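## Task

On top of the two-door cabinet beside arm3, complete a stack of three objects. From the bottom up: the short piece of square timber, then the wooden block with three small holes, then the long cardboard box. Each object must lie on one of its long sides, sit roughly centred on the one beneath it, and not overhang the cabinet top's edges. All other objects must finish resting directly on the furniture they currently sit on. The attempt fails if any object taken from a furniture top lies on the floor while no gripper holds it. It also fails if any object goes inside or beneath a piece of furniture, even while held. The stack only counts if it stays in place without the robots. At the end, release everything and move the arms away.

## Robot and tools

Robots and cameras. There are three identical arms, arm1, arm2 and arm3, each an i2rt Big YAM. Each has six revolute joints, a two-finger gripper and a camera on the wrist (arm1_cam_wrist, arm2_cam_wrist, arm3_cam_wrist). When joints 1 and 6 are at 0 and the hand is level and pointing forward, the wrist camera sits above the hand and looks toward the fingertips. Two fixed cameras, room_a and room_b, watch the room. The hand reaches roughly 1.0 m from the joint-1 axis. Loose objects may occasionally get a small shove from outside.

Frame. All positions use one shared scene frame. Its origin is on the floor and +z points up. The "hand" point is halfway between the fingertips. The hand's z axis runs along the fingers, and the fingers open and close along its y axis. The feet of the arms are not printed. Camera calibrations (intrinsics K, distortion, T_world_to_cam in metres) are supplied per camera. All images are 504x504 pixels; the wrist cameras are fisheye. Expect small errors of a few millimetres and around a degree or two.

execute_actions. Argument "actions" is a list holding zero or one action. An action is an object keyed by robot name ("arm1", "arm2", "arm3"). Under each name goes "joints", a dict of absolute joint targets, not offsets. Valid keys and ranges:
- joint1_rad: -2.879 to 2.879. This is the base yaw; positive is counter-clockwise seen from above, and 0 faces the way the foot faces.
- joint2_rad: 0 to 3.141. This is the shoulder; 0 has the upper arm pointing backward, and increasing lifts it up and then forward.
- joint3_rad: 0 to 3.019. This is the elbow; 0 is fully folded, and increasing opens it.
- joint4_rad: -1.692 to 1.57. This is hand pitch; positive tips the fingers up.
- joint5_rad: -1.57 to 1.57. This swings the hand sideways; positive is toward the arm's right.
- joint6_rad: -2.094 to 2.094. This rolls the hand; positive is clockwise viewed from behind it.
- gripper_m: 0 to 0.093. This is the fingertip gap in metres; each finger pad squeezes with about 50 to 62 N at most.

Angles are in radians. Arms and joints in one action all start together but may finish at different times. Joints have differing speeds, so the hand can sweep a wide curve between postures. Any unknown key or out-of-range number rejects the whole call, and nothing moves. An omitted joint or arm may keep driving toward an earlier target. Option "cameras" lists which images to return; choose from arm1_cam_wrist, arm2_cam_wrist, arm3_cam_wrist, room_a, room_b, or "all". Omitted, null or ["all"] returns every camera, and [] returns none. An empty actions list only reports state and images.

wait takes "seconds" (0 to 10). It commands nothing and returns the same report as an empty action.

zoom_image takes "camera" and "region" [x0, y0, x1, y1] in pixels of that camera's most recent full image. The origin is the top-left corner, and the region can be at most 504 by 504.

finished_scene takes "scene" (1 or 2) and ends that scene for good. Call it only when the stack is complete, released and stable. Its result tells you whether it succeeded and gives the next task. Replying with no tool call ends everything.

Reading results. joint_positions gives the current angles and gripper gap. Done tolerances are ±0.045, 0.14, 0.09, 0.055, 0.03 and 0.035 rad for joints 1 to 6, and ±0.003 m for the gripper. The "pictures" line gives the order of the returned images. joint_status describes how each commanded motion ended:
- off_target: came to rest short and may still be pushing.
- contact_stop: stopped by contact and now holds where it is.
- time_out: ran out of time; it may keep a target close by and keep pushing, and on_its_own will name it.
- not_followed: a built-in collision check withheld the arm's targets. A "joint command not followed" line with a "cause:" line accompanies this, but the gripper part still runs. Withheld targets may be retried with later actions until they pass.
- limit_stop_at_motor_heat: the arm stopped because a motor overheated; send the target again.

on_its_own covers joints this call did not command; "held at" means the target being held, not the actual position. To relieve a joint that is pushing, command its reported position. A joint carrying a load may sag. A very small change from the current angle may not move a joint at all. Joint torques are raw drive outputs with per-arm offsets and noise, so treat them as rough hints about contact or load.

Cautions. The arms do not stop on touch; they keep pushing, sometimes hard. Avoid pressing into furniture or objects. Sustained effort heats motors: MOTOR HOT appears from 85 °C. At 100 °C an OVER-TEMPERATURE FAULT drops that whole arm, including its gripper. A hard squeeze between two arms fails the run, and a hard hit may too. The self-collision check can act late and ignores fingers, gripper housings and wrist cameras. Objects touching arms are fine. After a stop is reported, later motion calls in the same reply are skipped. Avoid drops, slips, slams and knocking things over. Never let objects fall to the floor or pass inside or under furniture. Before finishing, open the gripper, lift clear and move the arms away from the stack.

Each tool is called after "Call:" by a JSON object that holds its "fn" and its "kwargs", one argument or row to a line.

## Session

Call:
{"fn": "execute_actions", "kwargs": {
  "actions": []
}}

Scene clock: 0.00 s.
Joint torques (N m, as the arm reports them, + toward a larger angle): no reading
Motor temperatures (°C, as the motors report them): arm1=[22 22 24 22 21 20] | arm2=[22 23 21 21 20 23] | arm3=[21 21 23 24 20 23]
arm1.joint_positions: joint1_rad=+0.353 joint2_rad=+0.294 joint3_rad=+1.378 joint4_rad=-1.218 joint5_rad=+0.070 joint6_rad=+0.506 gripper_m=+0.095
arm1.joint_status: not commanded
arm1.hand: x=+0.4988 y=-0.9062 z=+1.3656 quat_wxyz=(-0.571, +0.030, -0.751, -0.330) (m; scene frame)
arm2.joint_positions: joint1_rad=-0.495 joint2_rad=+0.433 joint3_rad=+1.484 joint4_rad=-1.506 joint5_rad=+0.179 joint6_rad=-0.461 gripper_m=+0.095
arm2.joint_status: not commanded
arm2.hand: x=+0.2168 y=+0.1499 z=+1.4267 quat_wxyz=(-0.516, +0.248, -0.809, +0.133) (m; scene frame)
arm3.joint_positions: joint1_rad=-0.159 joint2_rad=+0.629 joint3_rad=+1.674 joint4_rad=-1.276 joint5_rad=+0.178 joint6_rad=-0.614 gripper_m=+0.095
arm3.joint_status: not commanded
arm3.hand: x=-0.3401 y=+0.8882 z=+1.5461 quat_wxyz=(-0.615, +0.397, -0.677, +0.079) (m; scene frame)
pictures: arm1_cam_wrist, arm2_cam_wrist, arm3_cam_wrist, room_a, room_b
Images, in order (width x height): arm1_cam_wrist 504x504, arm2_cam_wrist 504x504, arm3_cam_wrist 504x504, room_a 504x504, room_b 504x504.

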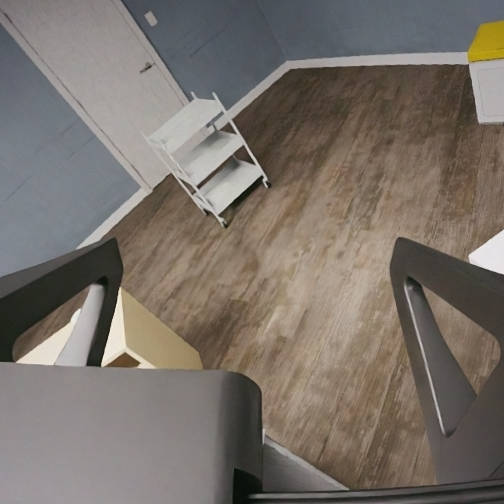

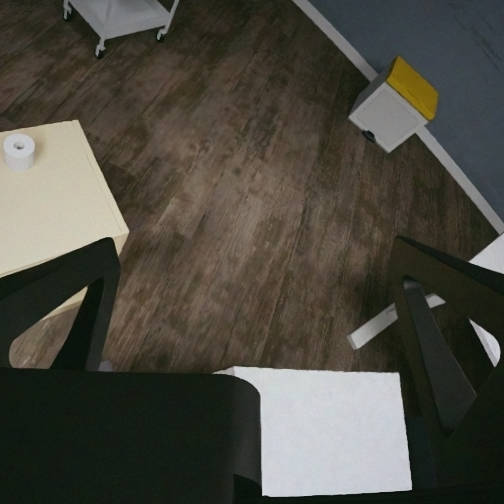

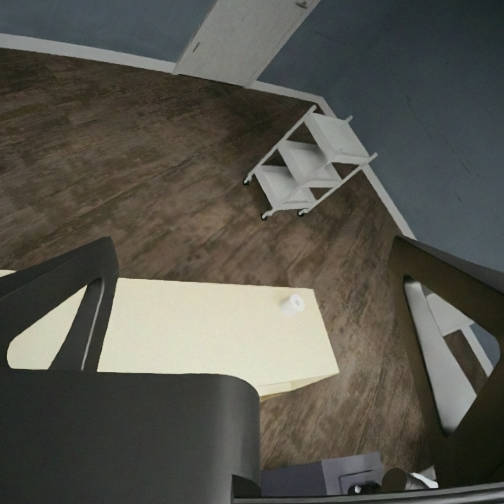

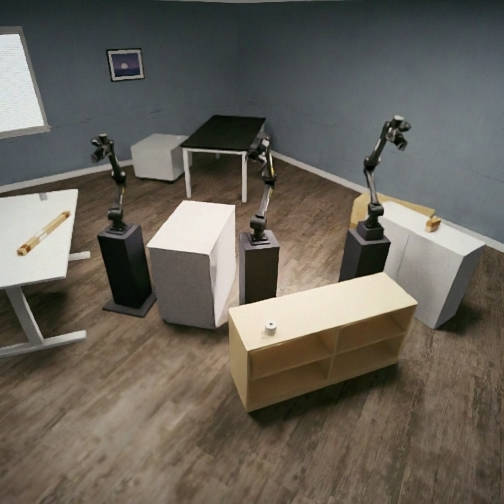

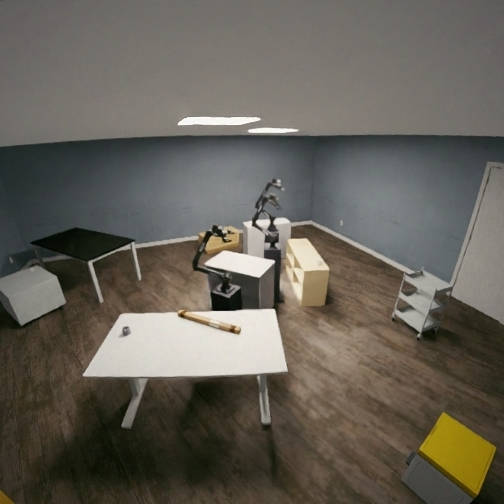

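Call:
{"fn": "zoom_image", "kwargs": {
  "camera": "room_a",
  "region": [340, 170, 500, 330]
}}

Call:
{"fn": "zoom_image", "kwargs": {
  "camera": "room_a",
  "region": [0, 170, 160, 330]
}}

Call:
{"fn": "zoom_image", "kwargs": {
  "camera": "room_b",
  "region": [160, 200, 340, 380]
}}

Region (340, 170, 500, 330) of room_a's 504x504 image, scaled by 3.150, with more detail than that image has.

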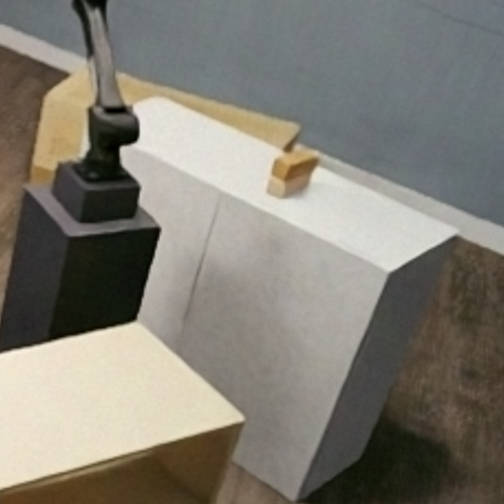

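Region (0, 170, 160, 330) of room_a's 504x504 image, scaled by 3.150, with more detail than that image has.

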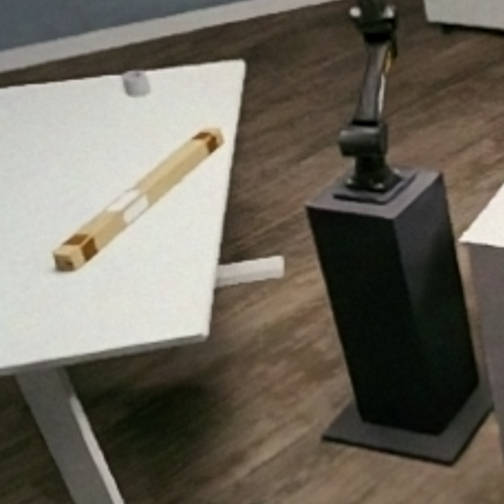

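Region (160, 200, 340, 380) of room_b's 504x504 image, scaled by 2.800, with more detail than that image has.

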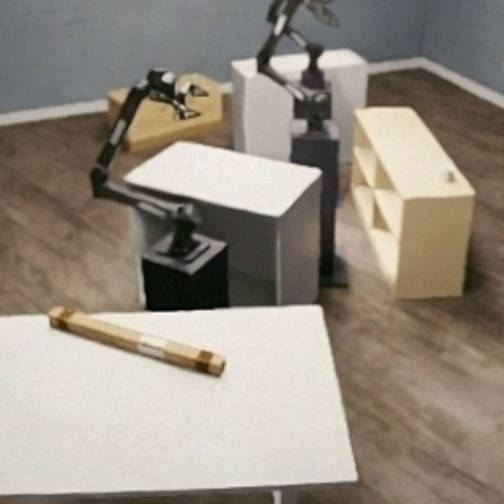

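Call:
{"fn": "execute_actions", "kwargs": {
  "actions": [
    {"arm1":{"joints":{"joint1_rad":-1.0,"joint2_rad":1.57,"joint3_rad":1.57,"joint4_rad":-1.57,"joint5_rad":0,"joint6_rad":0}},"arm2":{"joints":{"joint1_rad":0,"joint2_rad":1.3,"joint3_rad":1.0,"joint4_rad":-1.27,"joint5_rad":0,"joint6_rad":0}},"arm3":{"joints":{"joint1_rad":1.5,"joint2_rad":1.57,"joint3_rad":1.57,"joint4_rad":-1.57,"joint5_rad":0,"joint6_rad":0}}}
  ]
}}

Call:
{"fn": "execute_actions", "kwargs": {
  "actions": [
    {"arm1":{"joints":{"joint1_rad":-1.5}},"arm2":{"joints":{"joint1_rad":-1.0}},"arm3":{"joints":{"joint2_rad":1.3,"joint3_rad":1.0,"joint4_rad":-1.27}}}
  ]
}}

Scene clock: 6.33 s.
Joint torques (N m, as the arm reports them, + toward a larger angle): arm1=[  0.39 -11.15   9.03  -0.58  -0.06  -0.12] | arm2=[-0.14 -7.57 10.41  0.56 -0.16  0.1 ] | arm3=[ -0.32 -15.97   8.27   0.    -0.01   0.13]
Motor temperatures (°C, as the motors report them): arm1=[22 22 25 22 21 20] | arm2=[22 23 23 21 20 23] | arm3=[21 21 25 24 20 23]
arm1.joint_positions: joint1_rad=-1.007 joint2_rad=+1.560 joint3_rad=+1.558 joint4_rad=-1.554 joint5_rad=-0.001 joint6_rad=+0.013 gripper_m=+0.095
arm1.joint_status: all done
arm1.hand: x=+0.7663 y=-1.2712 z=+1.0244 quat_wxyz=(-0.013, -0.360, -0.933, +0.004) (m; scene frame)
arm2.joint_positions: joint1_rad=-0.001 joint2_rad=+1.285 joint3_rad=+0.976 joint4_rad=-1.272 joint5_rad=+0.002 joint6_rad=-0.014 gripper_m=+0.095
arm2.joint_status: all done
arm2.hand: x=+0.3513 y=+0.3814 z=+1.0019 quat_wxyz=(+0.004, +0.367, -0.930, +0.003) (m; scene frame)
arm3.joint_positions: joint1_rad=+1.505 joint2_rad=+1.599 joint3_rad=+1.559 joint4_rad=-1.556 joint5_rad=-0.001 joint6_rad=-0.016 gripper_m=+0.095
arm3.joint_status: all done
arm3.hand: x=-0.8112 y=+1.1806 z=+1.1104 quat_wxyz=(+0.009, +0.906, -0.424, +0.010) (m; scene frame)
pictures: arm1_cam_wrist, arm2_cam_wrist, arm3_cam_wrist, room_a, room_b
camera_calibration (this result's frames):
arm1_cam_wrist: T_world_to_cam=[[-0.6709, -0.741545, -0.00205119, -0.426309], [-0.609553, 0.549904, 0.571008, 0.586528], [-0.4223, 0.38434, -0.820942, 1.77255], [0, 0, 0, 1]] pos_world=[0.820057, -1.31992, 1.11937]
arm2_cam_wrist: T_world_to_cam=[[0.681173, -0.732121, -0.00147635, 0.0440186], [-0.58418, -0.544741, 0.601656, -0.188235], [-0.441289, -0.40897, -0.798754, 1.23305], [0, 0, 0, 1]] pos_world=[0.404184, 0.433968, 1.09822]
arm3_cam_wrist: T_world_to_cam=[[0.774955, 0.632002, -0.00424647, -0.111853], [0.50106, -0.610273, 0.6136, 0.453823], [0.385205, -0.477641, -0.789605, 1.87918], [0, 0, 0, 1]] pos_world=[-0.864582, 1.24522, 1.20487]
Images, in order (width x height): arm1_cam_wrist 504x504, arm2_cam_wrist 504x504, arm3_cam_wrist 504x504, room_a 504x504, room_b 504x504.

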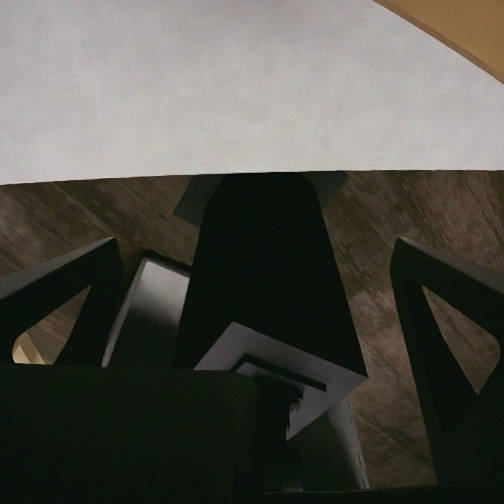

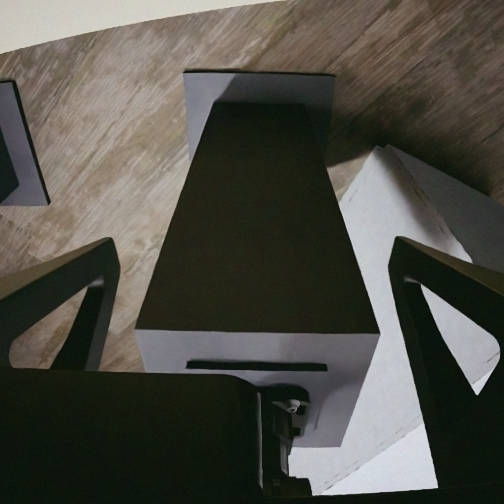

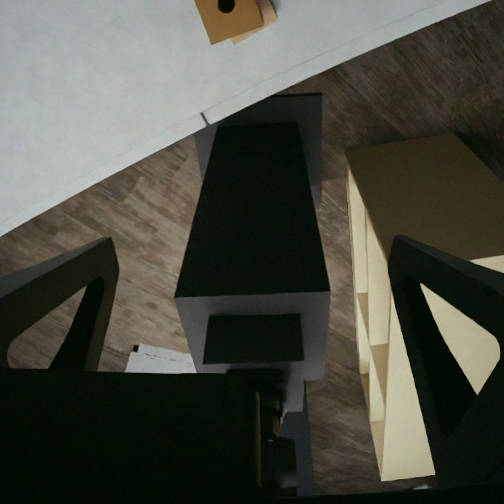

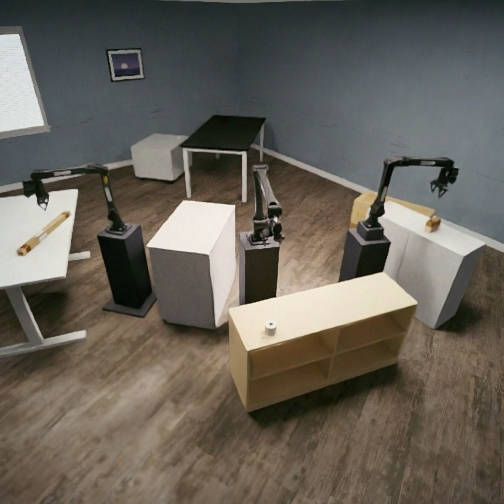

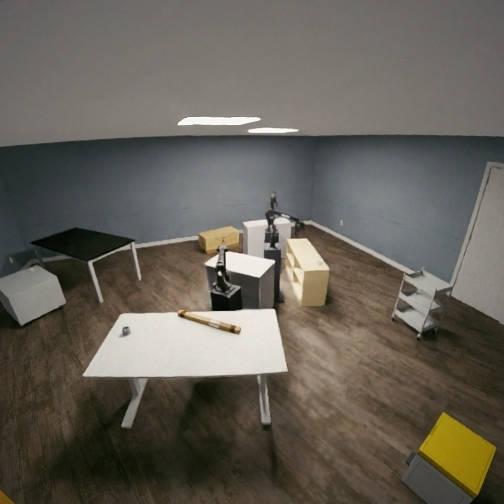

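Scene clock: 7.80 s.
Joint torques (N m, as the arm reports them, + toward a larger angle): arm1=[  0.54 -11.25   9.01  -0.59  -0.12  -0.12] | arm2=[-0.16 -7.54 10.4   0.57 -0.1   0.08] | arm3=[-0.31 -7.97  7.95  1.15 -0.01  0.14]
Motor temperatures (°C, as the motors report them): arm1=[22 22 25 22 21 20] | arm2=[22 24 23 21 20 23] | arm3=[21 21 25 24 20 23]
arm1.joint_positions: joint1_rad=-1.510 joint2_rad=+1.560 joint3_rad=+1.558 joint4_rad=-1.554 joint5_rad=+0.000 joint6_rad=+0.011 gripper_m=+0.095
arm1.joint_status: all done
arm1.hand: x=+0.5719 y=-1.4028 z=+1.0234 quat_wxyz=(-0.012, -0.580, -0.814, +0.004) (m; scene frame)
arm2.joint_positions: joint1_rad=-0.998 joint2_rad=+1.285 joint3_rad=+0.976 joint4_rad=-1.272 joint5_rad=+0.001 joint6_rad=-0.013 gripper_m=+0.095
arm2.joint_status: all done
arm2.hand: x=+0.4281 y=+0.0641 z=+1.0021 quat_wxyz=(+0.005, -0.123, -0.992, +0.000) (m; scene frame)
arm3.joint_positions: joint1_rad=+1.505 joint2_rad=+1.299 joint3_rad=+0.991 joint4_rad=-1.286 joint5_rad=-0.001 joint6_rad=-0.015 gripper_m=+0.095
arm3.joint_status: all done
arm3.hand: x=-0.7288 y=+1.0775 z=+1.0163 quat_wxyz=(+0.009, +0.905, -0.424, +0.009) (m; scene frame)
pictures: arm1_cam_wrist, arm2_cam_wrist, arm3_cam_wrist, room_a, room_b
camera_calibration (this result's frames):
arm1_cam_wrist: T_world_to_cam=[[-0.944675, -0.327931, -0.00715966, 0.0876886], [-0.272697, 0.773056, 0.572731, 0.659555], [-0.182281, 0.542996, -0.819712, 1.82425], [0, 0, 0, 1]] pos_world=[0.595222, -1.47168, 1.11824]
arm2_cam_wrist: T_world_to_cam=[[-0.246402, -0.969164, -0.00252212, 0.172734], [-0.774845, 0.195433, 0.601183, -0.281643], [-0.582152, 0.150087, -0.799108, 1.16218], [0, 0, 0, 1]] pos_world=[0.5009, 0.0480218, 1.09846]
arm3_cam_wrist: T_world_to_cam=[[0.7752, 0.631702, -0.00422761, -0.110427], [0.501548, -0.611383, 0.612096, 0.410379], [0.384077, -0.476617, -0.790772, 1.72322], [0, 0, 0, 1]] pos_world=[-0.782072, 1.14197, 1.11102]
Images, in order (width x height): arm1_cam_wrist 504x504, arm2_cam_wrist 504x504, arm3_cam_wrist 504x504, room_a 504x504, room_b 504x504.

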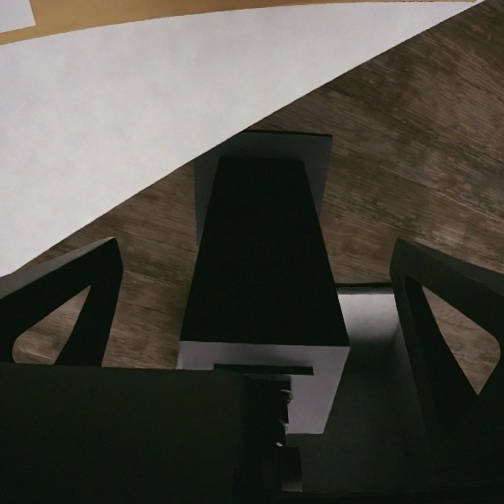

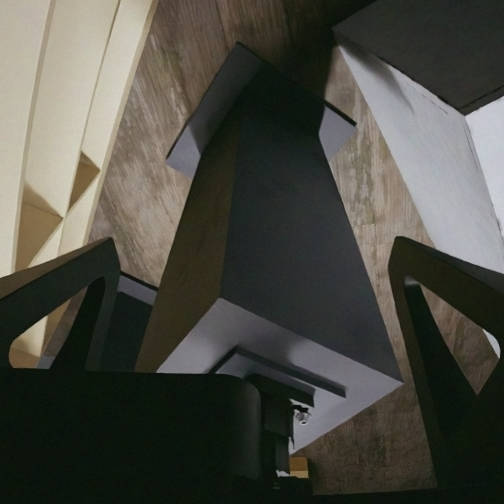

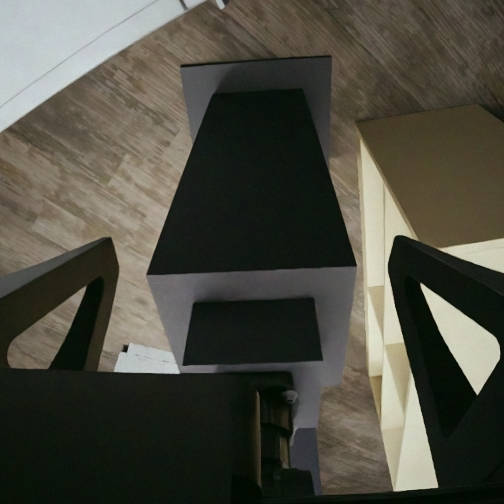

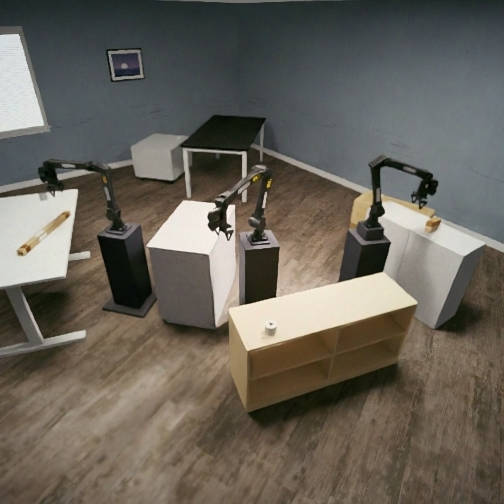

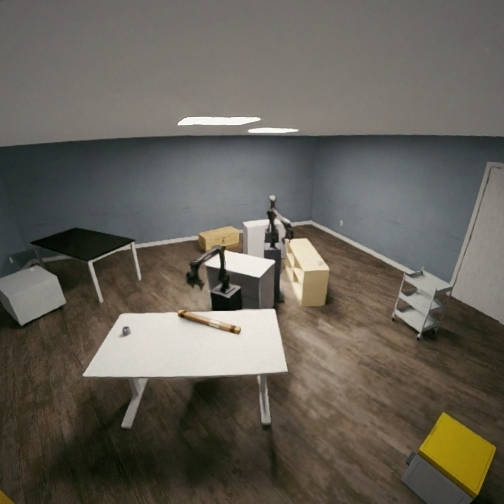

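Call:
{"fn": "execute_actions", "kwargs": {
  "actions": [
    {"arm1":{"joints":{"joint1_rad":-1.21,"joint2_rad":1.93,"joint3_rad":1.68,"joint4_rad":-1.32,"joint6_rad":-1.36}}}
  ],
  "cameras": ["arm1_cam_wrist","room_a","room_b"]
}}

Scene clock: 12.70 s.
Joint torques (N m, as the arm reports them, + toward a larger angle): arm1=[ -1.   -17.89   9.09   0.11  -0.22  -0.15] | arm2=[-0.4  -7.6  10.41  0.56 -0.1   0.08] | arm3=[-0.34 -7.93  7.84  1.15 -0.01  0.16]
Motor temperatures (°C, as the motors report them): arm1=[22 22 26 22 21 20] | arm2=[22 24 25 21 20 23] | arm3=[21 21 26 24 20 23]
arm1.joint_positions: joint1_rad=-1.200 joint2_rad=+1.950 joint3_rad=+1.659 joint4_rad=-1.333 joint5_rad=+0.000 joint6_rad=-1.347 gripper_m=+0.095
arm1.joint_status: all done
arm1.hand: x=+0.7663 y=-1.4190 z=+0.8643 quat_wxyz=(+0.007, +0.213, -0.977, -0.019) (m; scene frame)
arm2.joint_positions: joint1_rad=-0.998 joint2_rad=+1.285 joint3_rad=+0.976 joint4_rad=-1.272 joint5_rad=+0.001 joint6_rad=-0.013 gripper_m=+0.095
arm2.joint_status: not commanded
arm2.hand: x=+0.4281 y=+0.0641 z=+1.0021 quat_wxyz=(+0.005, -0.123, -0.992, +0.000) (m; scene frame)
arm3.joint_positions: joint1_rad=+1.505 joint2_rad=+1.299 joint3_rad=+0.991 joint4_rad=-1.286 joint5_rad=-0.001 joint6_rad=-0.015 gripper_m=+0.095
arm3.joint_status: not commanded
arm3.hand: x=-0.7288 y=+1.0775 z=+1.0163 quat_wxyz=(+0.009, +0.905, -0.424, +0.009) (m; scene frame)
pictures: arm1_cam_wrist, room_a, room_b
camera_calibration (this result's frames):
arm1_cam_wrist: T_world_to_cam=[[0.417504, -0.90777, -0.0405543, -1.57288], [-0.718314, -0.357045, 0.597113, -0.467017], [-0.556521, -0.220166, -0.801131, 0.925905], [0, 0, 0, 1]] pos_world=[0.836505, -1.39071, 0.956847]
Images, in order (width x height): arm1_cam_wrist 504x504, room_a 504x504, room_b 504x504.

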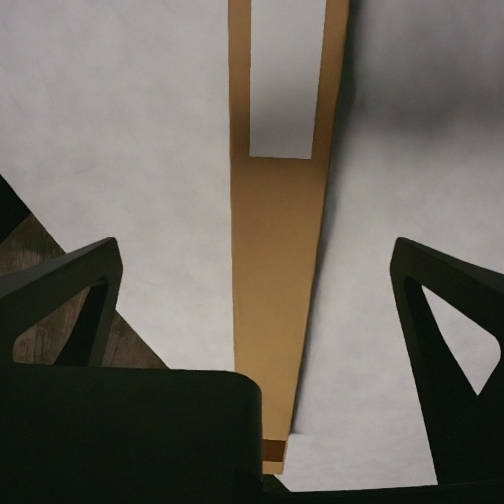

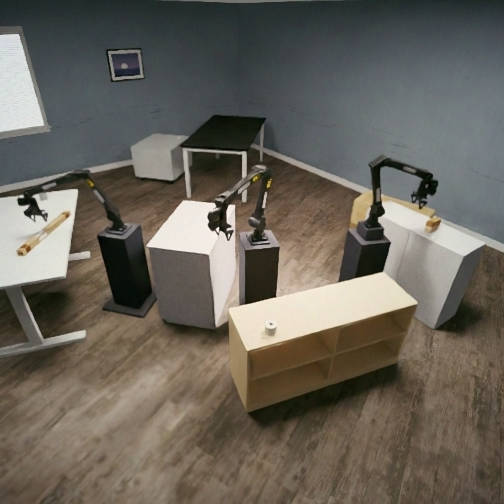

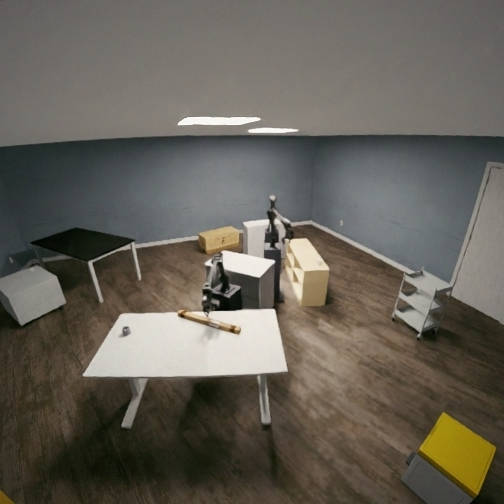

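Call:
{"fn": "execute_actions", "kwargs": {
  "actions": [
    {"arm1":{"joints":{"joint2_rad":2.03,"joint3_rad":1.62,"joint4_rad":-1.11}}}
  ],
  "cameras": ["arm1_cam_wrist","room_b"]
}}

Scene clock: 14.80 s.
Joint torques (N m, as the arm reports them, + toward a larger angle): arm1=[ -1.01 -15.62   7.19   0.49  -0.22  -0.12] | arm2=[-0.34 -7.57 10.4   0.57 -0.1   0.09] | arm3=[-0.21 -7.78  7.81  1.14 -0.02  0.15]
Motor temperatures (°C, as the motors report them): arm1=[22 23 26 22 21 20] | arm2=[22 24 25 21 20 23] | arm3=[21 21 26 24 20 23]
arm1.joint_positions: joint1_rad=-1.200 joint2_rad=+2.005 joint3_rad=+1.625 joint4_rad=-1.128 joint5_rad=+0.000 joint6_rad=-1.347 gripper_m=+0.095
arm1.joint_status: all done
arm1.hand: x=+0.7880 y=-1.4471 z=+0.8206 quat_wxyz=(-0.017, +0.214, -0.976, +0.033) (m; scene frame)
arm2.joint_positions: joint1_rad=-0.998 joint2_rad=+1.285 joint3_rad=+0.976 joint4_rad=-1.272 joint5_rad=+0.001 joint6_rad=-0.013 gripper_m=+0.095
arm2.joint_status: not commanded
arm2.hand: x=+0.4281 y=+0.0641 z=+1.0021 quat_wxyz=(+0.005, -0.123, -0.992, +0.000) (m; scene frame)
arm3.joint_positions: joint1_rad=+1.505 joint2_rad=+1.299 joint3_rad=+0.991 joint4_rad=-1.286 joint5_rad=-0.001 joint6_rad=-0.015 gripper_m=+0.095
arm3.joint_status: not commanded
arm3.hand: x=-0.7288 y=+1.0775 z=+1.0163 quat_wxyz=(+0.009, +0.905, -0.424, +0.009) (m; scene frame)
pictures: arm1_cam_wrist, room_b
camera_calibration (this result's frames):
arm1_cam_wrist: T_world_to_cam=[[0.416724, -0.906169, 0.0721007, -1.69871], [-0.759477, -0.303481, 0.575407, -0.307561], [-0.499535, -0.294545, -0.814683, 0.755356], [0, 0, 0, 1]] pos_world=[0.851635, -1.41017, 0.914827]
Images, in order (width x height): arm1_cam_wrist 504x504, room_b 504x504.

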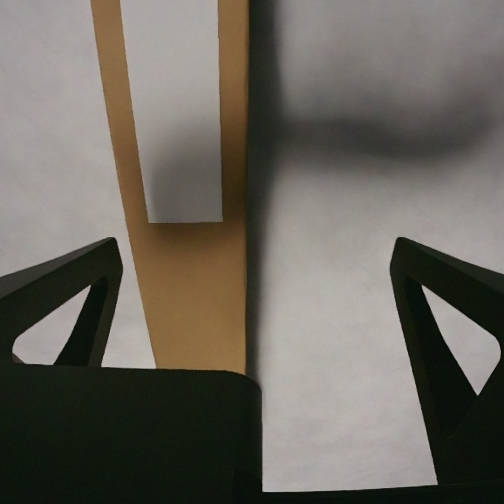

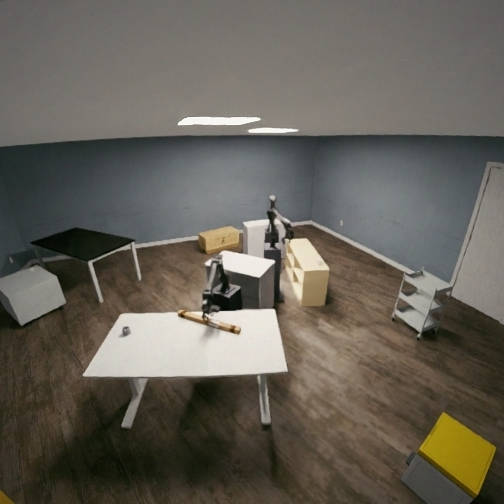

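Lowering q3 brings it in and down.

Call:
{"fn": "execute_actions", "kwargs": {
  "actions": [
    {"arm1":{"joints":{"joint3_rad":1.54}}}
  ],
  "cameras": ["arm1_cam_wrist"]
}}

Scene clock: 16.27 s.
Joint torques (N m, as the arm reports them, + toward a larger angle): arm1=[ -1.05 -15.22   7.24   0.19  -0.22  -0.13] | arm2=[-0.4  -7.6  10.42  0.57 -0.11  0.09] | arm3=[-0.37 -7.83  7.82  1.15 -0.02  0.15]
Motor temperatures (°C, as the motors report them): arm1=[22 23 26 22 21 20] | arm2=[22 24 25 21 20 23] | arm3=[21 21 26 24 20 23]
arm1.joint_positions: joint1_rad=-1.200 joint2_rad=+2.006 joint3_rad=+1.540 joint4_rad=-1.122 joint5_rad=+0.000 joint6_rad=-1.347 gripper_m=+0.095
arm1.joint_status: all done
arm1.hand: x=+0.7683 y=-1.4212 z=+0.7899 quat_wxyz=(+0.000, +0.214, -0.977, -0.003) (m; scene frame)
arm2.joint_positions: joint1_rad=-0.998 joint2_rad=+1.285 joint3_rad=+0.976 joint4_rad=-1.272 joint5_rad=+0.001 joint6_rad=-0.013 gripper_m=+0.095
arm2.joint_status: not commanded
arm2.hand: x=+0.4281 y=+0.0641 z=+1.0021 quat_wxyz=(+0.005, -0.123, -0.992, +0.000) (m; scene frame)
arm3.joint_positions: joint1_rad=+1.505 joint2_rad=+1.299 joint3_rad=+0.991 joint4_rad=-1.286 joint5_rad=-0.001 joint6_rad=-0.015 gripper_m=+0.095
arm3.joint_status: not commanded
arm3.hand: x=-0.7288 y=+1.0775 z=+1.0163 quat_wxyz=(+0.009, +0.905, -0.424, +0.009) (m; scene frame)
pictures: arm1_cam_wrist
camera_calibration (this result's frames):
arm1_cam_wrist: T_world_to_cam=[[0.418588, -0.908157, -0.0059668, -1.60747], [-0.730931, -0.340786, 0.591274, -0.384466], [-0.539003, -0.243139, -0.806449, 0.824968], [0, 0, 0, 1]] pos_world=[0.836509, -1.39027, 0.883028]
Images, in order (width x height): arm1_cam_wrist 504x504.

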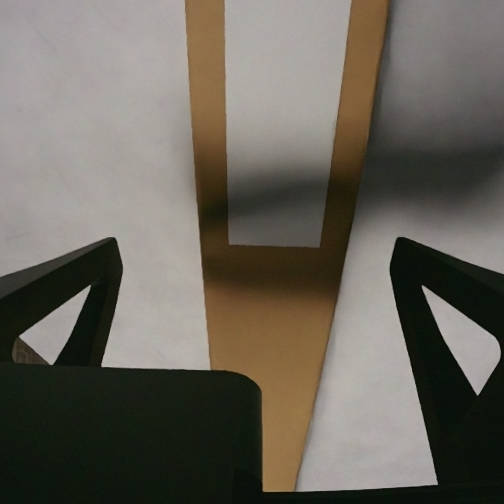

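Call:
{"fn": "execute_actions", "kwargs": {
  "actions": [
    {"arm1":{"joints":{"joint2_rad":2.075,"joint4_rad":-1.07}}}
  ],
  "cameras": []
}}

Call:
{"fn": "execute_actions", "kwargs": {
  "actions": [
    {"arm1":{"joints":{"gripper_m":0}}}
  ],
  "cameras": ["arm1_cam_wrist"]
}}

Scene clock: 17.90 s.
Joint torques (N m, as the arm reports them, + toward a larger angle): arm1=[ -0.95 -14.62   7.08   0.32  -0.21  -0.13] | arm2=[-0.38 -7.58 10.4   0.56 -0.1   0.09] | arm3=[-0.27 -7.93  7.8   1.15 -0.02  0.14]
Motor temperatures (°C, as the motors report them): arm1=[22 23 26 22 21 20] | arm2=[22 24 26 21 20 23] | arm3=[21 21 26 24 20 23]
arm1.joint_positions: joint1_rad=-1.200 joint2_rad=+2.044 joint3_rad=+1.540 joint4_rad=-1.087 joint5_rad=+0.000 joint6_rad=-1.347 gripper_m=+0.095
arm1.joint_status: all done
arm1.hand: x=+0.7712 y=-1.4249 z=+0.7688 quat_wxyz=(+0.000, +0.214, -0.977, -0.004) (m; scene frame)
arm2.joint_positions: joint1_rad=-0.998 joint2_rad=+1.285 joint3_rad=+0.976 joint4_rad=-1.272 joint5_rad=+0.001 joint6_rad=-0.013 gripper_m=+0.095
arm2.joint_status: not commanded
arm2.hand: x=+0.4281 y=+0.0641 z=+1.0021 quat_wxyz=(+0.005, -0.123, -0.992, +0.000) (m; scene frame)
arm3.joint_positions: joint1_rad=+1.505 joint2_rad=+1.299 joint3_rad=+0.991 joint4_rad=-1.286 joint5_rad=-0.001 joint6_rad=-0.015 gripper_m=+0.095
arm3.joint_status: not commanded
arm3.hand: x=-0.7288 y=+1.0775 z=+1.0163 quat_wxyz=(+0.009, +0.905, -0.424, +0.009) (m; scene frame)
pictures: none
No camera images: the call's "cameras" was empty. Leave "cameras" out to get every camera's image.

Scene clock: 18.63 s.
Joint torques (N m, as the arm reports them, + toward a larger angle): arm1=[ -0.86 -15.05   7.07   0.3   -0.22  -0.12] | arm2=[-0.42 -7.54 10.4   0.59 -0.11  0.09] | arm3=[-0.34 -7.88  7.82  1.15 -0.01  0.14]
Motor temperatures (°C, as the motors report them): arm1=[22 23 26 22 21 20] | arm2=[22 24 26 21 20 23] | arm3=[21 21 27 24 20 23]
arm1.joint_positions: joint1_rad=-1.200 joint2_rad=+2.044 joint3_rad=+1.540 joint4_rad=-1.087 joint5_rad=+0.000 joint6_rad=-1.349 gripper_m=+0.050
arm1.joint_status: gripper_m off_target (ended at +0.050, target +0.000)
arm1.hand: x=+0.7712 y=-1.4250 z=+0.7688 quat_wxyz=(+0.000, +0.214, -0.977, -0.004) (m; scene frame)
arm2.joint_positions: joint1_rad=-0.998 joint2_rad=+1.285 joint3_rad=+0.976 joint4_rad=-1.272 joint5_rad=+0.001 joint6_rad=-0.013 gripper_m=+0.095
arm2.joint_status: not commanded
arm2.hand: x=+0.4281 y=+0.0641 z=+1.0021 quat_wxyz=(+0.005, -0.123, -0.992, +0.000) (m; scene frame)
arm3.joint_positions: joint1_rad=+1.505 joint2_rad=+1.299 joint3_rad=+0.991 joint4_rad=-1.286 joint5_rad=-0.001 joint6_rad=-0.015 gripper_m=+0.095
arm3.joint_status: not commanded
arm3.hand: x=-0.7288 y=+1.0775 z=+1.0163 quat_wxyz=(+0.009, +0.905, -0.424, +0.009) (m; scene frame)
pictures: arm1_cam_wrist
camera_calibration (this result's frames):
arm1_cam_wrist: T_world_to_cam=[[0.419625, -0.907664, -0.00782516, -1.61087], [-0.729856, -0.342523, 0.591598, -0.374682], [-0.539652, -0.242538, -0.806195, 0.809827], [0, 0, 0, 1]] pos_world=[0.839523, -1.39405, 0.861934]
Images, in order (width x height): arm1_cam_wrist 504x504.

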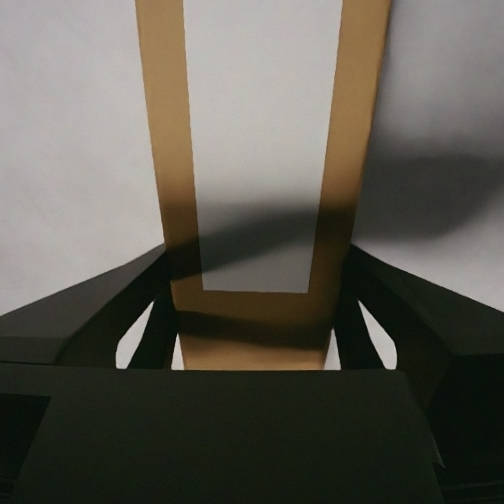

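Call:
{"fn": "execute_actions", "kwargs": {
  "actions": [
    {"arm1":{"joints":{"joint2_rad":1.85,"joint3_rad":1.75,"joint4_rad":-1.47}},"arm2":{"joints":{"joint1_rad":0.6}}}
  ],
  "cameras": []
}}

Call:
{"fn": "execute_actions", "kwargs": {
  "actions": [
    {"arm1":{"joints":{"joint1_rad":1.69,"joint6_rad":-1.45}}}
  ],
  "cameras": []
}}

Call:
{"fn": "execute_actions", "kwargs": {
  "actions": [
    {"arm1":{"joints":{"joint2_rad":1.93,"joint3_rad":1.66,"joint4_rad":-1.3}}}
  ],
  "cameras": ["room_a","room_b"]
}}

Call:
{"fn": "zoom_image", "kwargs": {
  "camera": "room_a",
  "region": [100, 150, 280, 330]
}}

Scene clock: 22.83 s.
Joint torques (N m, as the arm reports them, + toward a larger angle): arm1=[ -1.   -13.69   9.83  -0.61  -0.21  -0.11] | arm2=[-0.28 -7.73 10.4   0.56 -0.09  0.08] | arm3=[-0.32 -7.76  7.82  1.12 -0.02  0.15]
Motor temperatures (°C, as the motors report them): arm1=[22 23 26 22 21 20] | arm2=[22 24 26 21 20 23] | arm3=[21 21 27 24 20 23]
arm1.joint_positions: joint1_rad=-1.200 joint2_rad=+1.820 joint3_rad=+1.725 joint4_rad=-1.454 joint5_rad=+0.000 joint6_rad=-1.349 gripper_m=+0.050
arm1.joint_status: all done
arm1.hand: x=+0.7584 y=-1.4093 z=+0.9605 quat_wxyz=(-0.009, +0.214, -0.977, +0.014) (m; scene frame)
arm2.joint_positions: joint1_rad=+0.600 joint2_rad=+1.286 joint3_rad=+0.976 joint4_rad=-1.272 joint5_rad=+0.001 joint6_rad=-0.012 gripper_m=+0.095
arm2.joint_status: all done
arm2.hand: x=+0.1770 y=+0.4846 z=+1.0015 quat_wxyz=(+0.004, +0.625, -0.780, +0.004) (m; scene frame)
arm3.joint_positions: joint1_rad=+1.505 joint2_rad=+1.299 joint3_rad=+0.991 joint4_rad=-1.286 joint5_rad=-0.001 joint6_rad=-0.015 gripper_m=+0.095
arm3.joint_status: not commanded
arm3.hand: x=-0.7288 y=+1.0775 z=+1.0163 quat_wxyz=(+0.009, +0.905, -0.424, +0.009) (m; scene frame)
pictures: none
No camera images: the call's "cameras" was empty. Leave "cameras" out to get every camera's image.

Scene clock: 25.33 s.
Joint torques (N m, as the arm reports them, + toward a larger angle): arm1=[ -0.87 -15.16   9.73  -0.69  -0.17  -0.13] | arm2=[-0.21 -7.72 10.4   0.56 -0.09  0.08] | arm3=[-0.32 -7.94  7.81  1.14 -0.02  0.15]
Motor temperatures (°C, as the motors report them): arm1=[22 23 27 22 21 20] | arm2=[22 24 27 21 20 23] | arm3=[21 21 27 24 20 23]
arm1.joint_positions: joint1_rad=+1.697 joint2_rad=+1.838 joint3_rad=+1.725 joint4_rad=-1.454 joint5_rad=-0.001 joint6_rad=-1.438 gripper_m=+0.050
arm1.joint_status: all done
arm1.hand: x=+0.1885 y=-0.4387 z=+0.9376 quat_wxyz=(+0.003, +0.990, +0.138, +0.004) (m; scene frame)
arm2.joint_positions: joint1_rad=+0.600 joint2_rad=+1.286 joint3_rad=+0.976 joint4_rad=-1.272 joint5_rad=+0.001 joint6_rad=-0.012 gripper_m=+0.095
arm2.joint_status: not commanded
arm2.hand: x=+0.1770 y=+0.4846 z=+1.0015 quat_wxyz=(+0.004, +0.625, -0.780, +0.004) (m; scene frame)
arm3.joint_positions: joint1_rad=+1.505 joint2_rad=+1.299 joint3_rad=+0.991 joint4_rad=-1.286 joint5_rad=-0.001 joint6_rad=-0.015 gripper_m=+0.095
arm3.joint_status: not commanded
arm3.hand: x=-0.7288 y=+1.0775 z=+1.0163 quat_wxyz=(+0.009, +0.905, -0.424, +0.009) (m; scene frame)
pictures: none
No camera images: the call's "cameras" was empty. Leave "cameras" out to get every camera's image.

Scene clock: 26.50 s.
Joint torques (N m, as the arm reports them, + toward a larger angle): arm1=[ -0.82 -16.45   7.83   0.25  -0.17  -0.13] | arm2=[-0.24 -7.72 10.4   0.57 -0.09  0.08] | arm3=[-0.3  -7.75  7.82  1.15 -0.01  0.14]
Motor temperatures (°C, as the motors report them): arm1=[22 23 27 22 21 20] | arm2=[22 24 27 21 20 23] | arm3=[21 21 27 24 20 23]
arm1.joint_positions: joint1_rad=+1.697 joint2_rad=+1.921 joint3_rad=+1.659 joint4_rad=-1.316 joint5_rad=-0.001 joint6_rad=-1.438 gripper_m=+0.050
arm1.joint_status: all done
arm1.hand: x=+0.1833 y=-0.4256 z=+0.8666 quat_wxyz=(+0.008, +0.990, +0.138, +0.005) (m; scene frame)
arm2.joint_positions: joint1_rad=+0.600 joint2_rad=+1.286 joint3_rad=+0.976 joint4_rad=-1.272 joint5_rad=+0.001 joint6_rad=-0.012 gripper_m=+0.095
arm2.joint_status: not commanded
arm2.hand: x=+0.1770 y=+0.4846 z=+1.0015 quat_wxyz=(+0.004, +0.625, -0.780, +0.004) (m; scene frame)
arm3.joint_positions: joint1_rad=+1.505 joint2_rad=+1.299 joint3_rad=+0.991 joint4_rad=-1.286 joint5_rad=-0.001 joint6_rad=-0.015 gripper_m=+0.095
arm3.joint_status: not commanded
arm3.hand: x=-0.7288 y=+1.0775 z=+1.0163 quat_wxyz=(+0.009, +0.905, -0.424, +0.009) (m; scene frame)
pictures: room_a, room_b
Images, in order (width x height): room_a 504x504, room_b 504x504.

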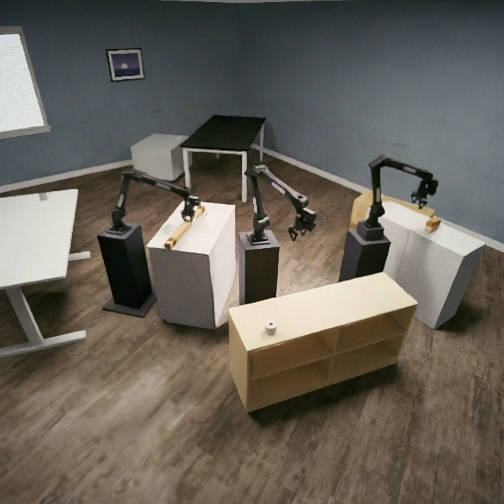

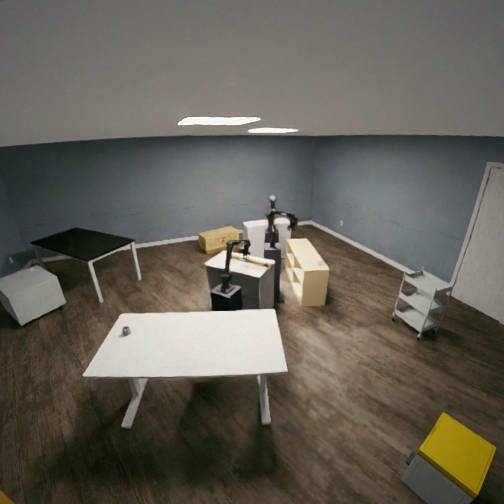

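Region (100, 150, 280, 330) of room_a's 504x504 image, scaled by 2.800, with more detail than that image has.

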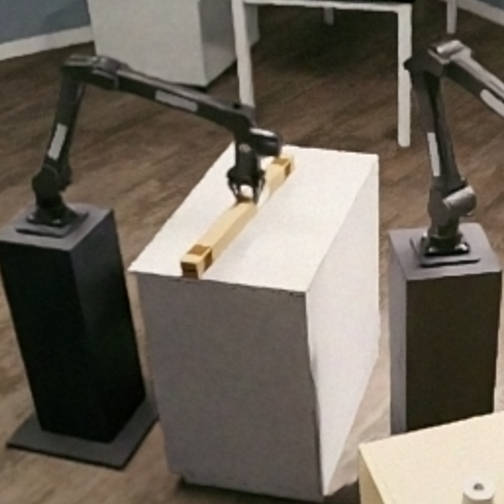

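Call:
{"fn": "execute_actions", "kwargs": {
  "actions": [
    {"arm1":{"joints":{"joint1_rad":2.02,"joint6_rad":-1.18,"joint2_rad":2.03,"joint3_rad":1.6,"joint4_rad":-1.15}}}
  ],
  "cameras": ["room_a","room_b","arm1_cam_wrist"]
}}

Call:
{"fn": "zoom_image", "kwargs": {
  "camera": "room_b",
  "region": [170, 210, 310, 350]
}}

Scene clock: 30.90 s.
Joint torques (N m, as the arm reports them, + toward a larger angle): arm1=[ -1.07 -12.83   6.36   0.61  -0.71   0.33] | arm2=[-0.25 -7.69 10.38  0.58 -0.09  0.08] | arm3=[-0.4  -7.86  7.82  1.16 -0.01  0.14]
Motor temperatures (°C, as the motors report them): arm1=[22 24 27 22 21 20] | arm2=[22 24 27 21 20 23] | arm3=[21 21 28 24 20 23]
arm1.joint_positions: joint1_rad=+2.031 joint2_rad=+1.965 joint3_rad=+1.618 joint4_rad=-1.174 joint5_rad=+0.011 joint6_rad=-1.208 gripper_m=+0.050
arm1.joint_status: all done
arm1.hand: x=+0.0099 y=-0.5162 z=+0.8260 quat_wxyz=(-0.019, +0.982, +0.189, -0.004) (m; scene frame)
arm2.joint_positions: joint1_rad=+0.600 joint2_rad=+1.286 joint3_rad=+0.976 joint4_rad=-1.272 joint5_rad=+0.001 joint6_rad=-0.012 gripper_m=+0.095
arm2.joint_status: not commanded
arm2.hand: x=+0.1770 y=+0.4846 z=+1.0015 quat_wxyz=(+0.004, +0.625, -0.780, +0.004) (m; scene frame)
arm3.joint_positions: joint1_rad=+1.505 joint2_rad=+1.299 joint3_rad=+0.991 joint4_rad=-1.286 joint5_rad=-0.001 joint6_rad=-0.015 gripper_m=+0.095
arm3.joint_status: not commanded
arm3.hand: x=-0.7288 y=+1.0775 z=+1.0163 quat_wxyz=(+0.009, +0.905, -0.424, +0.009) (m; scene frame)
pictures: arm1_cam_wrist, room_a, room_b
camera_calibration (this result's frames):
arm1_cam_wrist: T_world_to_cam=[[-0.372105, 0.927353, 0.0394204, 0.449932], [0.756489, 0.278388, 0.591798, -0.347281], [0.537831, 0.250032, -0.805122, 0.908165], [0, 0, 0, 1]] pos_world=[-0.0583033, -0.547637, 0.918967]
Images, in order (width x height): arm1_cam_wrist 504x504, room_a 504x504, room_b 504x504.

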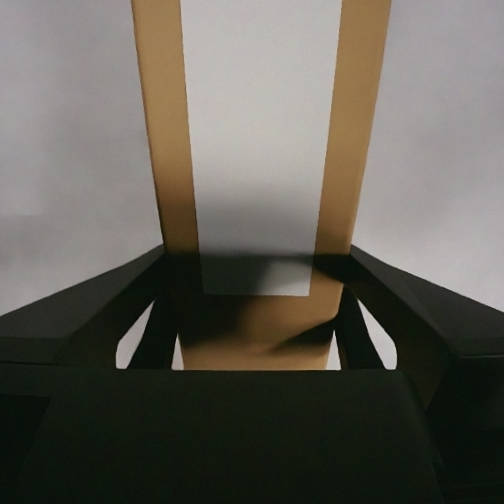

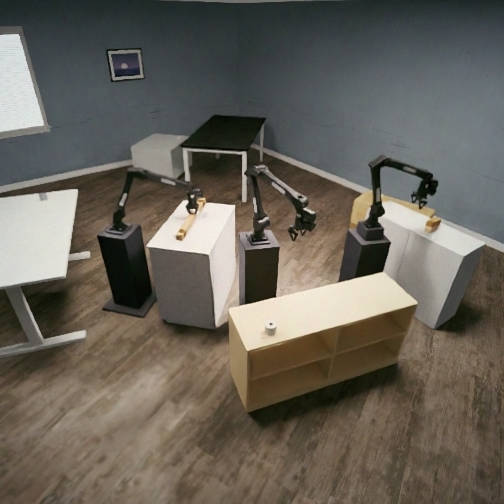

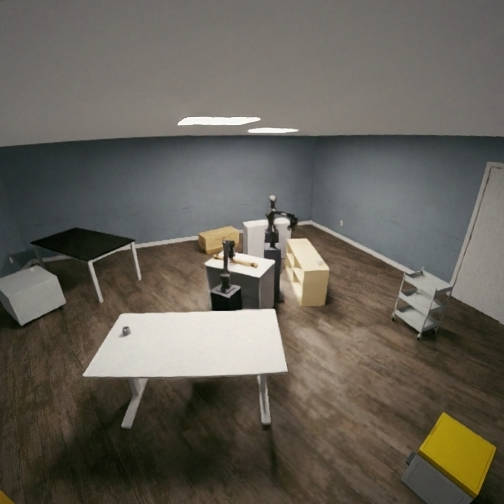

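Region (170, 210, 310, 350) of room_b's 504x504 image, scaled by 3.600, with more detail than that image has.

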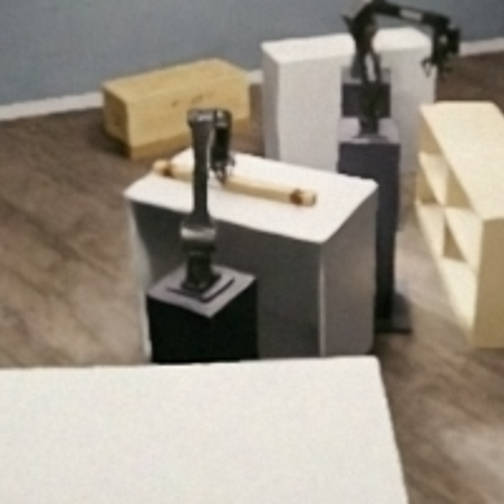

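Call:
{"fn": "execute_actions", "kwargs": {
  "actions": [
    {"arm1":{"joints":{"gripper_m":0.093,"joint2_rad":1.97}}}
  ],
  "cameras": []
}}

Call:
{"fn": "execute_actions", "kwargs": {
  "actions": [
    {"arm1":{"joints":{"joint2_rad":1.5}}}
  ],
  "cameras": []
}}

Call:
{"fn": "execute_actions", "kwargs": {
  "actions": [
    {"arm1":{"joints":{"joint1_rad":-1.0,"joint2_rad":1.0,"joint3_rad":1.0}}}
  ],
  "cameras": []
}}

Call:
{"fn": "execute_actions", "kwargs": {
  "actions": [
    {"arm2":{"joints":{"joint1_rad":-2.43,"joint6_rad":1.08}}}
  ],
  "cameras": []
}}

Call:
{"fn": "execute_actions", "kwargs": {
  "actions": [
    {"arm2":{"joints":{"joint2_rad":2.15,"joint3_rad":1.9,"joint4_rad":-1.3}}}
  ],
  "cameras": ["arm2_cam_wrist","room_b"]
}}

Scene clock: 36.13 s.
Joint torques (N m, as the arm reports them, + toward a larger angle): arm1=[ -1.04 -16.24   7.01   0.39  -0.38   0.16] | arm2=[-0.23 -7.69 10.39  0.57 -0.09  0.08] | arm3=[-0.22 -7.71  7.79  1.17 -0.01  0.14]
Motor temperatures (°C, as the motors report them): arm1=[22 24 27 22 21 20] | arm2=[22 24 28 21 20 23] | arm3=[21 22 28 24 20 23]
arm1.joint_positions: joint1_rad=+2.031 joint2_rad=+1.963 joint3_rad=+1.608 joint4_rad=-1.167 joint5_rad=+0.003 joint6_rad=-1.193 gripper_m=+0.093
arm1.joint_status: all done
arm1.hand: x=+0.0102 y=-0.5183 z=+0.8241 quat_wxyz=(-0.017, +0.983, +0.182, -0.007) (m; scene frame)
arm2.joint_positions: joint1_rad=+0.600 joint2_rad=+1.286 joint3_rad=+0.976 joint4_rad=-1.272 joint5_rad=+0.001 joint6_rad=-0.012 gripper_m=+0.095
arm2.joint_status: not commanded
arm2.hand: x=+0.1770 y=+0.4846 z=+1.0015 quat_wxyz=(+0.004, +0.625, -0.780, +0.004) (m; scene frame)
arm3.joint_positions: joint1_rad=+1.505 joint2_rad=+1.299 joint3_rad=+0.991 joint4_rad=-1.286 joint5_rad=-0.001 joint6_rad=-0.015 gripper_m=+0.095
arm3.joint_status: not commanded
arm3.hand: x=-0.7288 y=+1.0775 z=+1.0163 quat_wxyz=(+0.009, +0.905, -0.424, +0.009) (m; scene frame)
pictures: none
No camera images: the call's "cameras" was empty. Leave "cameras" out to get every camera's image.

Scene clock: 37.70 s.
Joint torques (N m, as the arm reports them, + toward a larger angle): arm1=[ -1.13 -11.21   9.62   1.03  -0.33   0.2 ] | arm2=[-0.25 -7.74 10.39  0.56 -0.09  0.08] | arm3=[-0.35 -7.77  7.8   1.14 -0.02  0.15]
Motor temperatures (°C, as the motors report them): arm1=[22 24 27 22 21 20] | arm2=[22 24 28 21 20 23] | arm3=[21 22 28 24 20 23]
arm1.joint_positions: joint1_rad=+2.031 joint2_rad=+1.484 joint3_rad=+1.589 joint4_rad=-1.165 joint5_rad=+0.003 joint6_rad=-1.193 gripper_m=+0.093
arm1.joint_status: all done
arm1.hand: x=+0.0364 y=-0.5479 z=+1.0875 quat_wxyz=(-0.211, +0.953, +0.176, -0.129) (m; scene frame)
arm2.joint_positions: joint1_rad=+0.600 joint2_rad=+1.286 joint3_rad=+0.976 joint4_rad=-1.272 joint5_rad=+0.001 joint6_rad=-0.012 gripper_m=+0.095
arm2.joint_status: not commanded
arm2.hand: x=+0.1770 y=+0.4846 z=+1.0015 quat_wxyz=(+0.004, +0.625, -0.780, +0.004) (m; scene frame)
arm3.joint_positions: joint1_rad=+1.505 joint2_rad=+1.299 joint3_rad=+0.991 joint4_rad=-1.286 joint5_rad=-0.001 joint6_rad=-0.015 gripper_m=+0.095
arm3.joint_status: not commanded
arm3.hand: x=-0.7288 y=+1.0775 z=+1.0163 quat_wxyz=(+0.009, +0.905, -0.424, +0.009) (m; scene frame)
pictures: none
No camera images: the call's "cameras" was empty. Leave "cameras" out to get every camera's image.

Scene clock: 40.20 s.
Joint torques (N m, as the arm reports them, + toward a larger angle): arm1=[-0.92 -4.32  8.51  0.75 -0.23  0.19] | arm2=[-0.26 -7.7  10.39  0.56 -0.08  0.08] | arm3=[-0.25 -7.84  7.84  1.15 -0.02  0.15]
Motor temperatures (°C, as the motors report them): arm1=[22 23 27 22 21 20] | arm2=[22 24 28 21 20 23] | arm3=[21 22 28 24 20 23]
arm1.joint_positions: joint1_rad=-0.992 joint2_rad=+0.993 joint3_rad=+1.004 joint4_rad=-1.159 joint5_rad=+0.000 joint6_rad=-1.191 gripper_m=+0.093
arm1.joint_status: all done
arm1.hand: x=+0.6824 y=-1.1903 z=+1.0246 quat_wxyz=(-0.126, +0.233, -0.948, +0.176) (m; scene frame)
arm2.joint_positions: joint1_rad=+0.600 joint2_rad=+1.286 joint3_rad=+0.976 joint4_rad=-1.272 joint5_rad=+0.001 joint6_rad=-0.012 gripper_m=+0.095
arm2.joint_status: not commanded
arm2.hand: x=+0.1770 y=+0.4846 z=+1.0015 quat_wxyz=(+0.004, +0.625, -0.780, +0.004) (m; scene frame)
arm3.joint_positions: joint1_rad=+1.505 joint2_rad=+1.299 joint3_rad=+0.991 joint4_rad=-1.286 joint5_rad=-0.001 joint6_rad=-0.015 gripper_m=+0.095
arm3.joint_status: not commanded
arm3.hand: x=-0.7288 y=+1.0775 z=+1.0163 quat_wxyz=(+0.009, +0.905, -0.424, +0.009) (m; scene frame)
pictures: none
No camera images: the call's "cameras" was empty. Leave "cameras" out to get every camera's image.

Scene clock: 42.70 s.
Joint torques (N m, as the arm reports them, + toward a larger angle): arm1=[-0.8  -4.23  8.46  0.75 -0.22  0.19] | arm2=[-0.3  -7.64 10.34  0.52  0.    0.09] | arm3=[-0.28 -7.77  7.79  1.15 -0.01  0.14]
Motor temperatures (°C, as the motors report them): arm1=[22 23 27 22 21 20] | arm2=[22 24 28 21 20 23] | arm3=[21 22 28 24 20 23]
arm1.joint_positions: joint1_rad=-0.992 joint2_rad=+0.993 joint3_rad=+1.004 joint4_rad=-1.159 joint5_rad=+0.000 joint6_rad=-1.191 gripper_m=+0.093
arm1.joint_status: not commanded
arm1.hand: x=+0.6824 y=-1.1903 z=+1.0246 quat_wxyz=(-0.126, +0.233, -0.948, +0.176) (m; scene frame)
arm2.joint_positions: joint1_rad=-2.429 joint2_rad=+1.287 joint3_rad=+0.976 joint4_rad=-1.272 joint5_rad=+0.000 joint6_rad=+1.067 gripper_m=+0.095
arm2.joint_status: all done
arm2.hand: x=+0.0570 y=-0.1872 z=+1.0018 quat_wxyz=(+0.005, -0.981, -0.192, -0.002) (m; scene frame)
arm3.joint_positions: joint1_rad=+1.505 joint2_rad=+1.299 joint3_rad=+0.991 joint4_rad=-1.286 joint5_rad=-0.001 joint6_rad=-0.015 gripper_m=+0.095
arm3.joint_status: not commanded
arm3.hand: x=-0.7288 y=+1.0775 z=+1.0163 quat_wxyz=(+0.009, +0.905, -0.424, +0.009) (m; scene frame)
pictures: none
No camera images: the call's "cameras" was empty. Leave "cameras" out to get every camera's image.

Scene clock: 44.30 s.
Joint torques (N m, as the arm reports them, + toward a larger angle): arm1=[-0.86 -4.06  8.51  0.77 -0.22  0.19] | arm2=[ -0.31 -20.35  12.49   0.37   0.     0.09] | arm3=[-0.3  -7.9   7.84  1.14 -0.01  0.15]
Motor temperatures (°C, as the motors report them): arm1=[22 23 27 22 21 20] | arm2=[22 24 28 21 20 23] | arm3=[21 22 28 24 20 23]
arm1.joint_positions: joint1_rad=-0.992 joint2_rad=+0.993 joint3_rad=+1.004 joint4_rad=-1.159 joint5_rad=+0.000 joint6_rad=-1.191 gripper_m=+0.093
arm1.joint_status: not commanded
arm1.hand: x=+0.6824 y=-1.1903 z=+1.0246 quat_wxyz=(-0.126, +0.233, -0.948, +0.176) (m; scene frame)
arm2.joint_positions: joint1_rad=-2.429 joint2_rad=+2.146 joint3_rad=+1.849 joint4_rad=-1.298 joint5_rad=+0.000 joint6_rad=+1.067 gripper_m=+0.095
arm2.joint_status: all done
arm2.hand: x=+0.0211 y=-0.4875 z=+0.9055 quat_wxyz=(+0.011, -0.981, -0.191, -0.003) (m; scene frame)
arm3.joint_positions: joint1_rad=+1.505 joint2_rad=+1.299 joint3_rad=+0.991 joint4_rad=-1.286 joint5_rad=-0.001 joint6_rad=-0.015 gripper_m=+0.095
arm3.joint_status: not commanded
arm3.hand: x=-0.7288 y=+1.0775 z=+1.0163 quat_wxyz=(+0.009, +0.905, -0.424, +0.009) (m; scene frame)
pictures: arm2_cam_wrist, room_b
camera_calibration (this result's frames):
arm2_cam_wrist: T_world_to_cam=[[-0.372595, 0.927848, 0.0164709, 0.447875], [0.74469, 0.288359, 0.601902, -0.418579], [0.553724, 0.236531, -0.7984, 0.948253], [0, 0, 0, 1]] pos_world=[-0.0464826, -0.51915, 1.00165]
Images, in order (width x height): arm2_cam_wrist 504x504, room_b 504x504.

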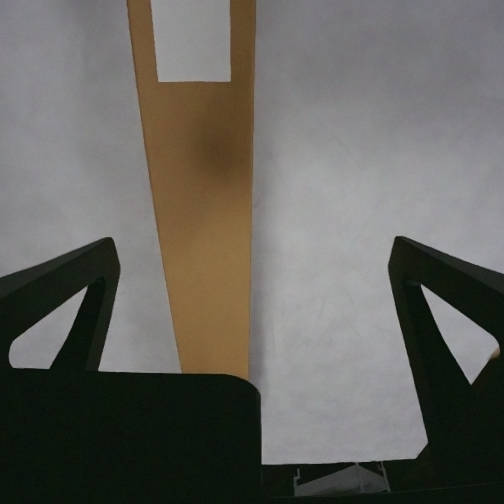

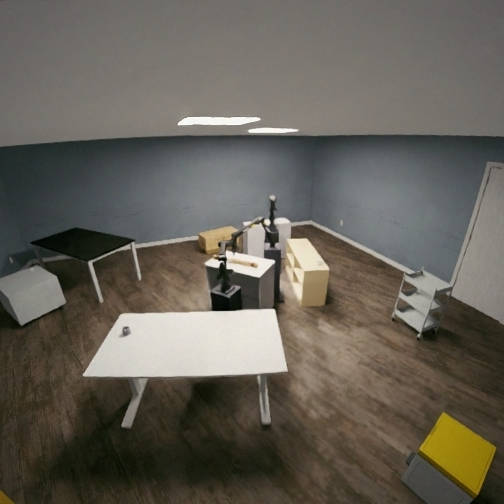

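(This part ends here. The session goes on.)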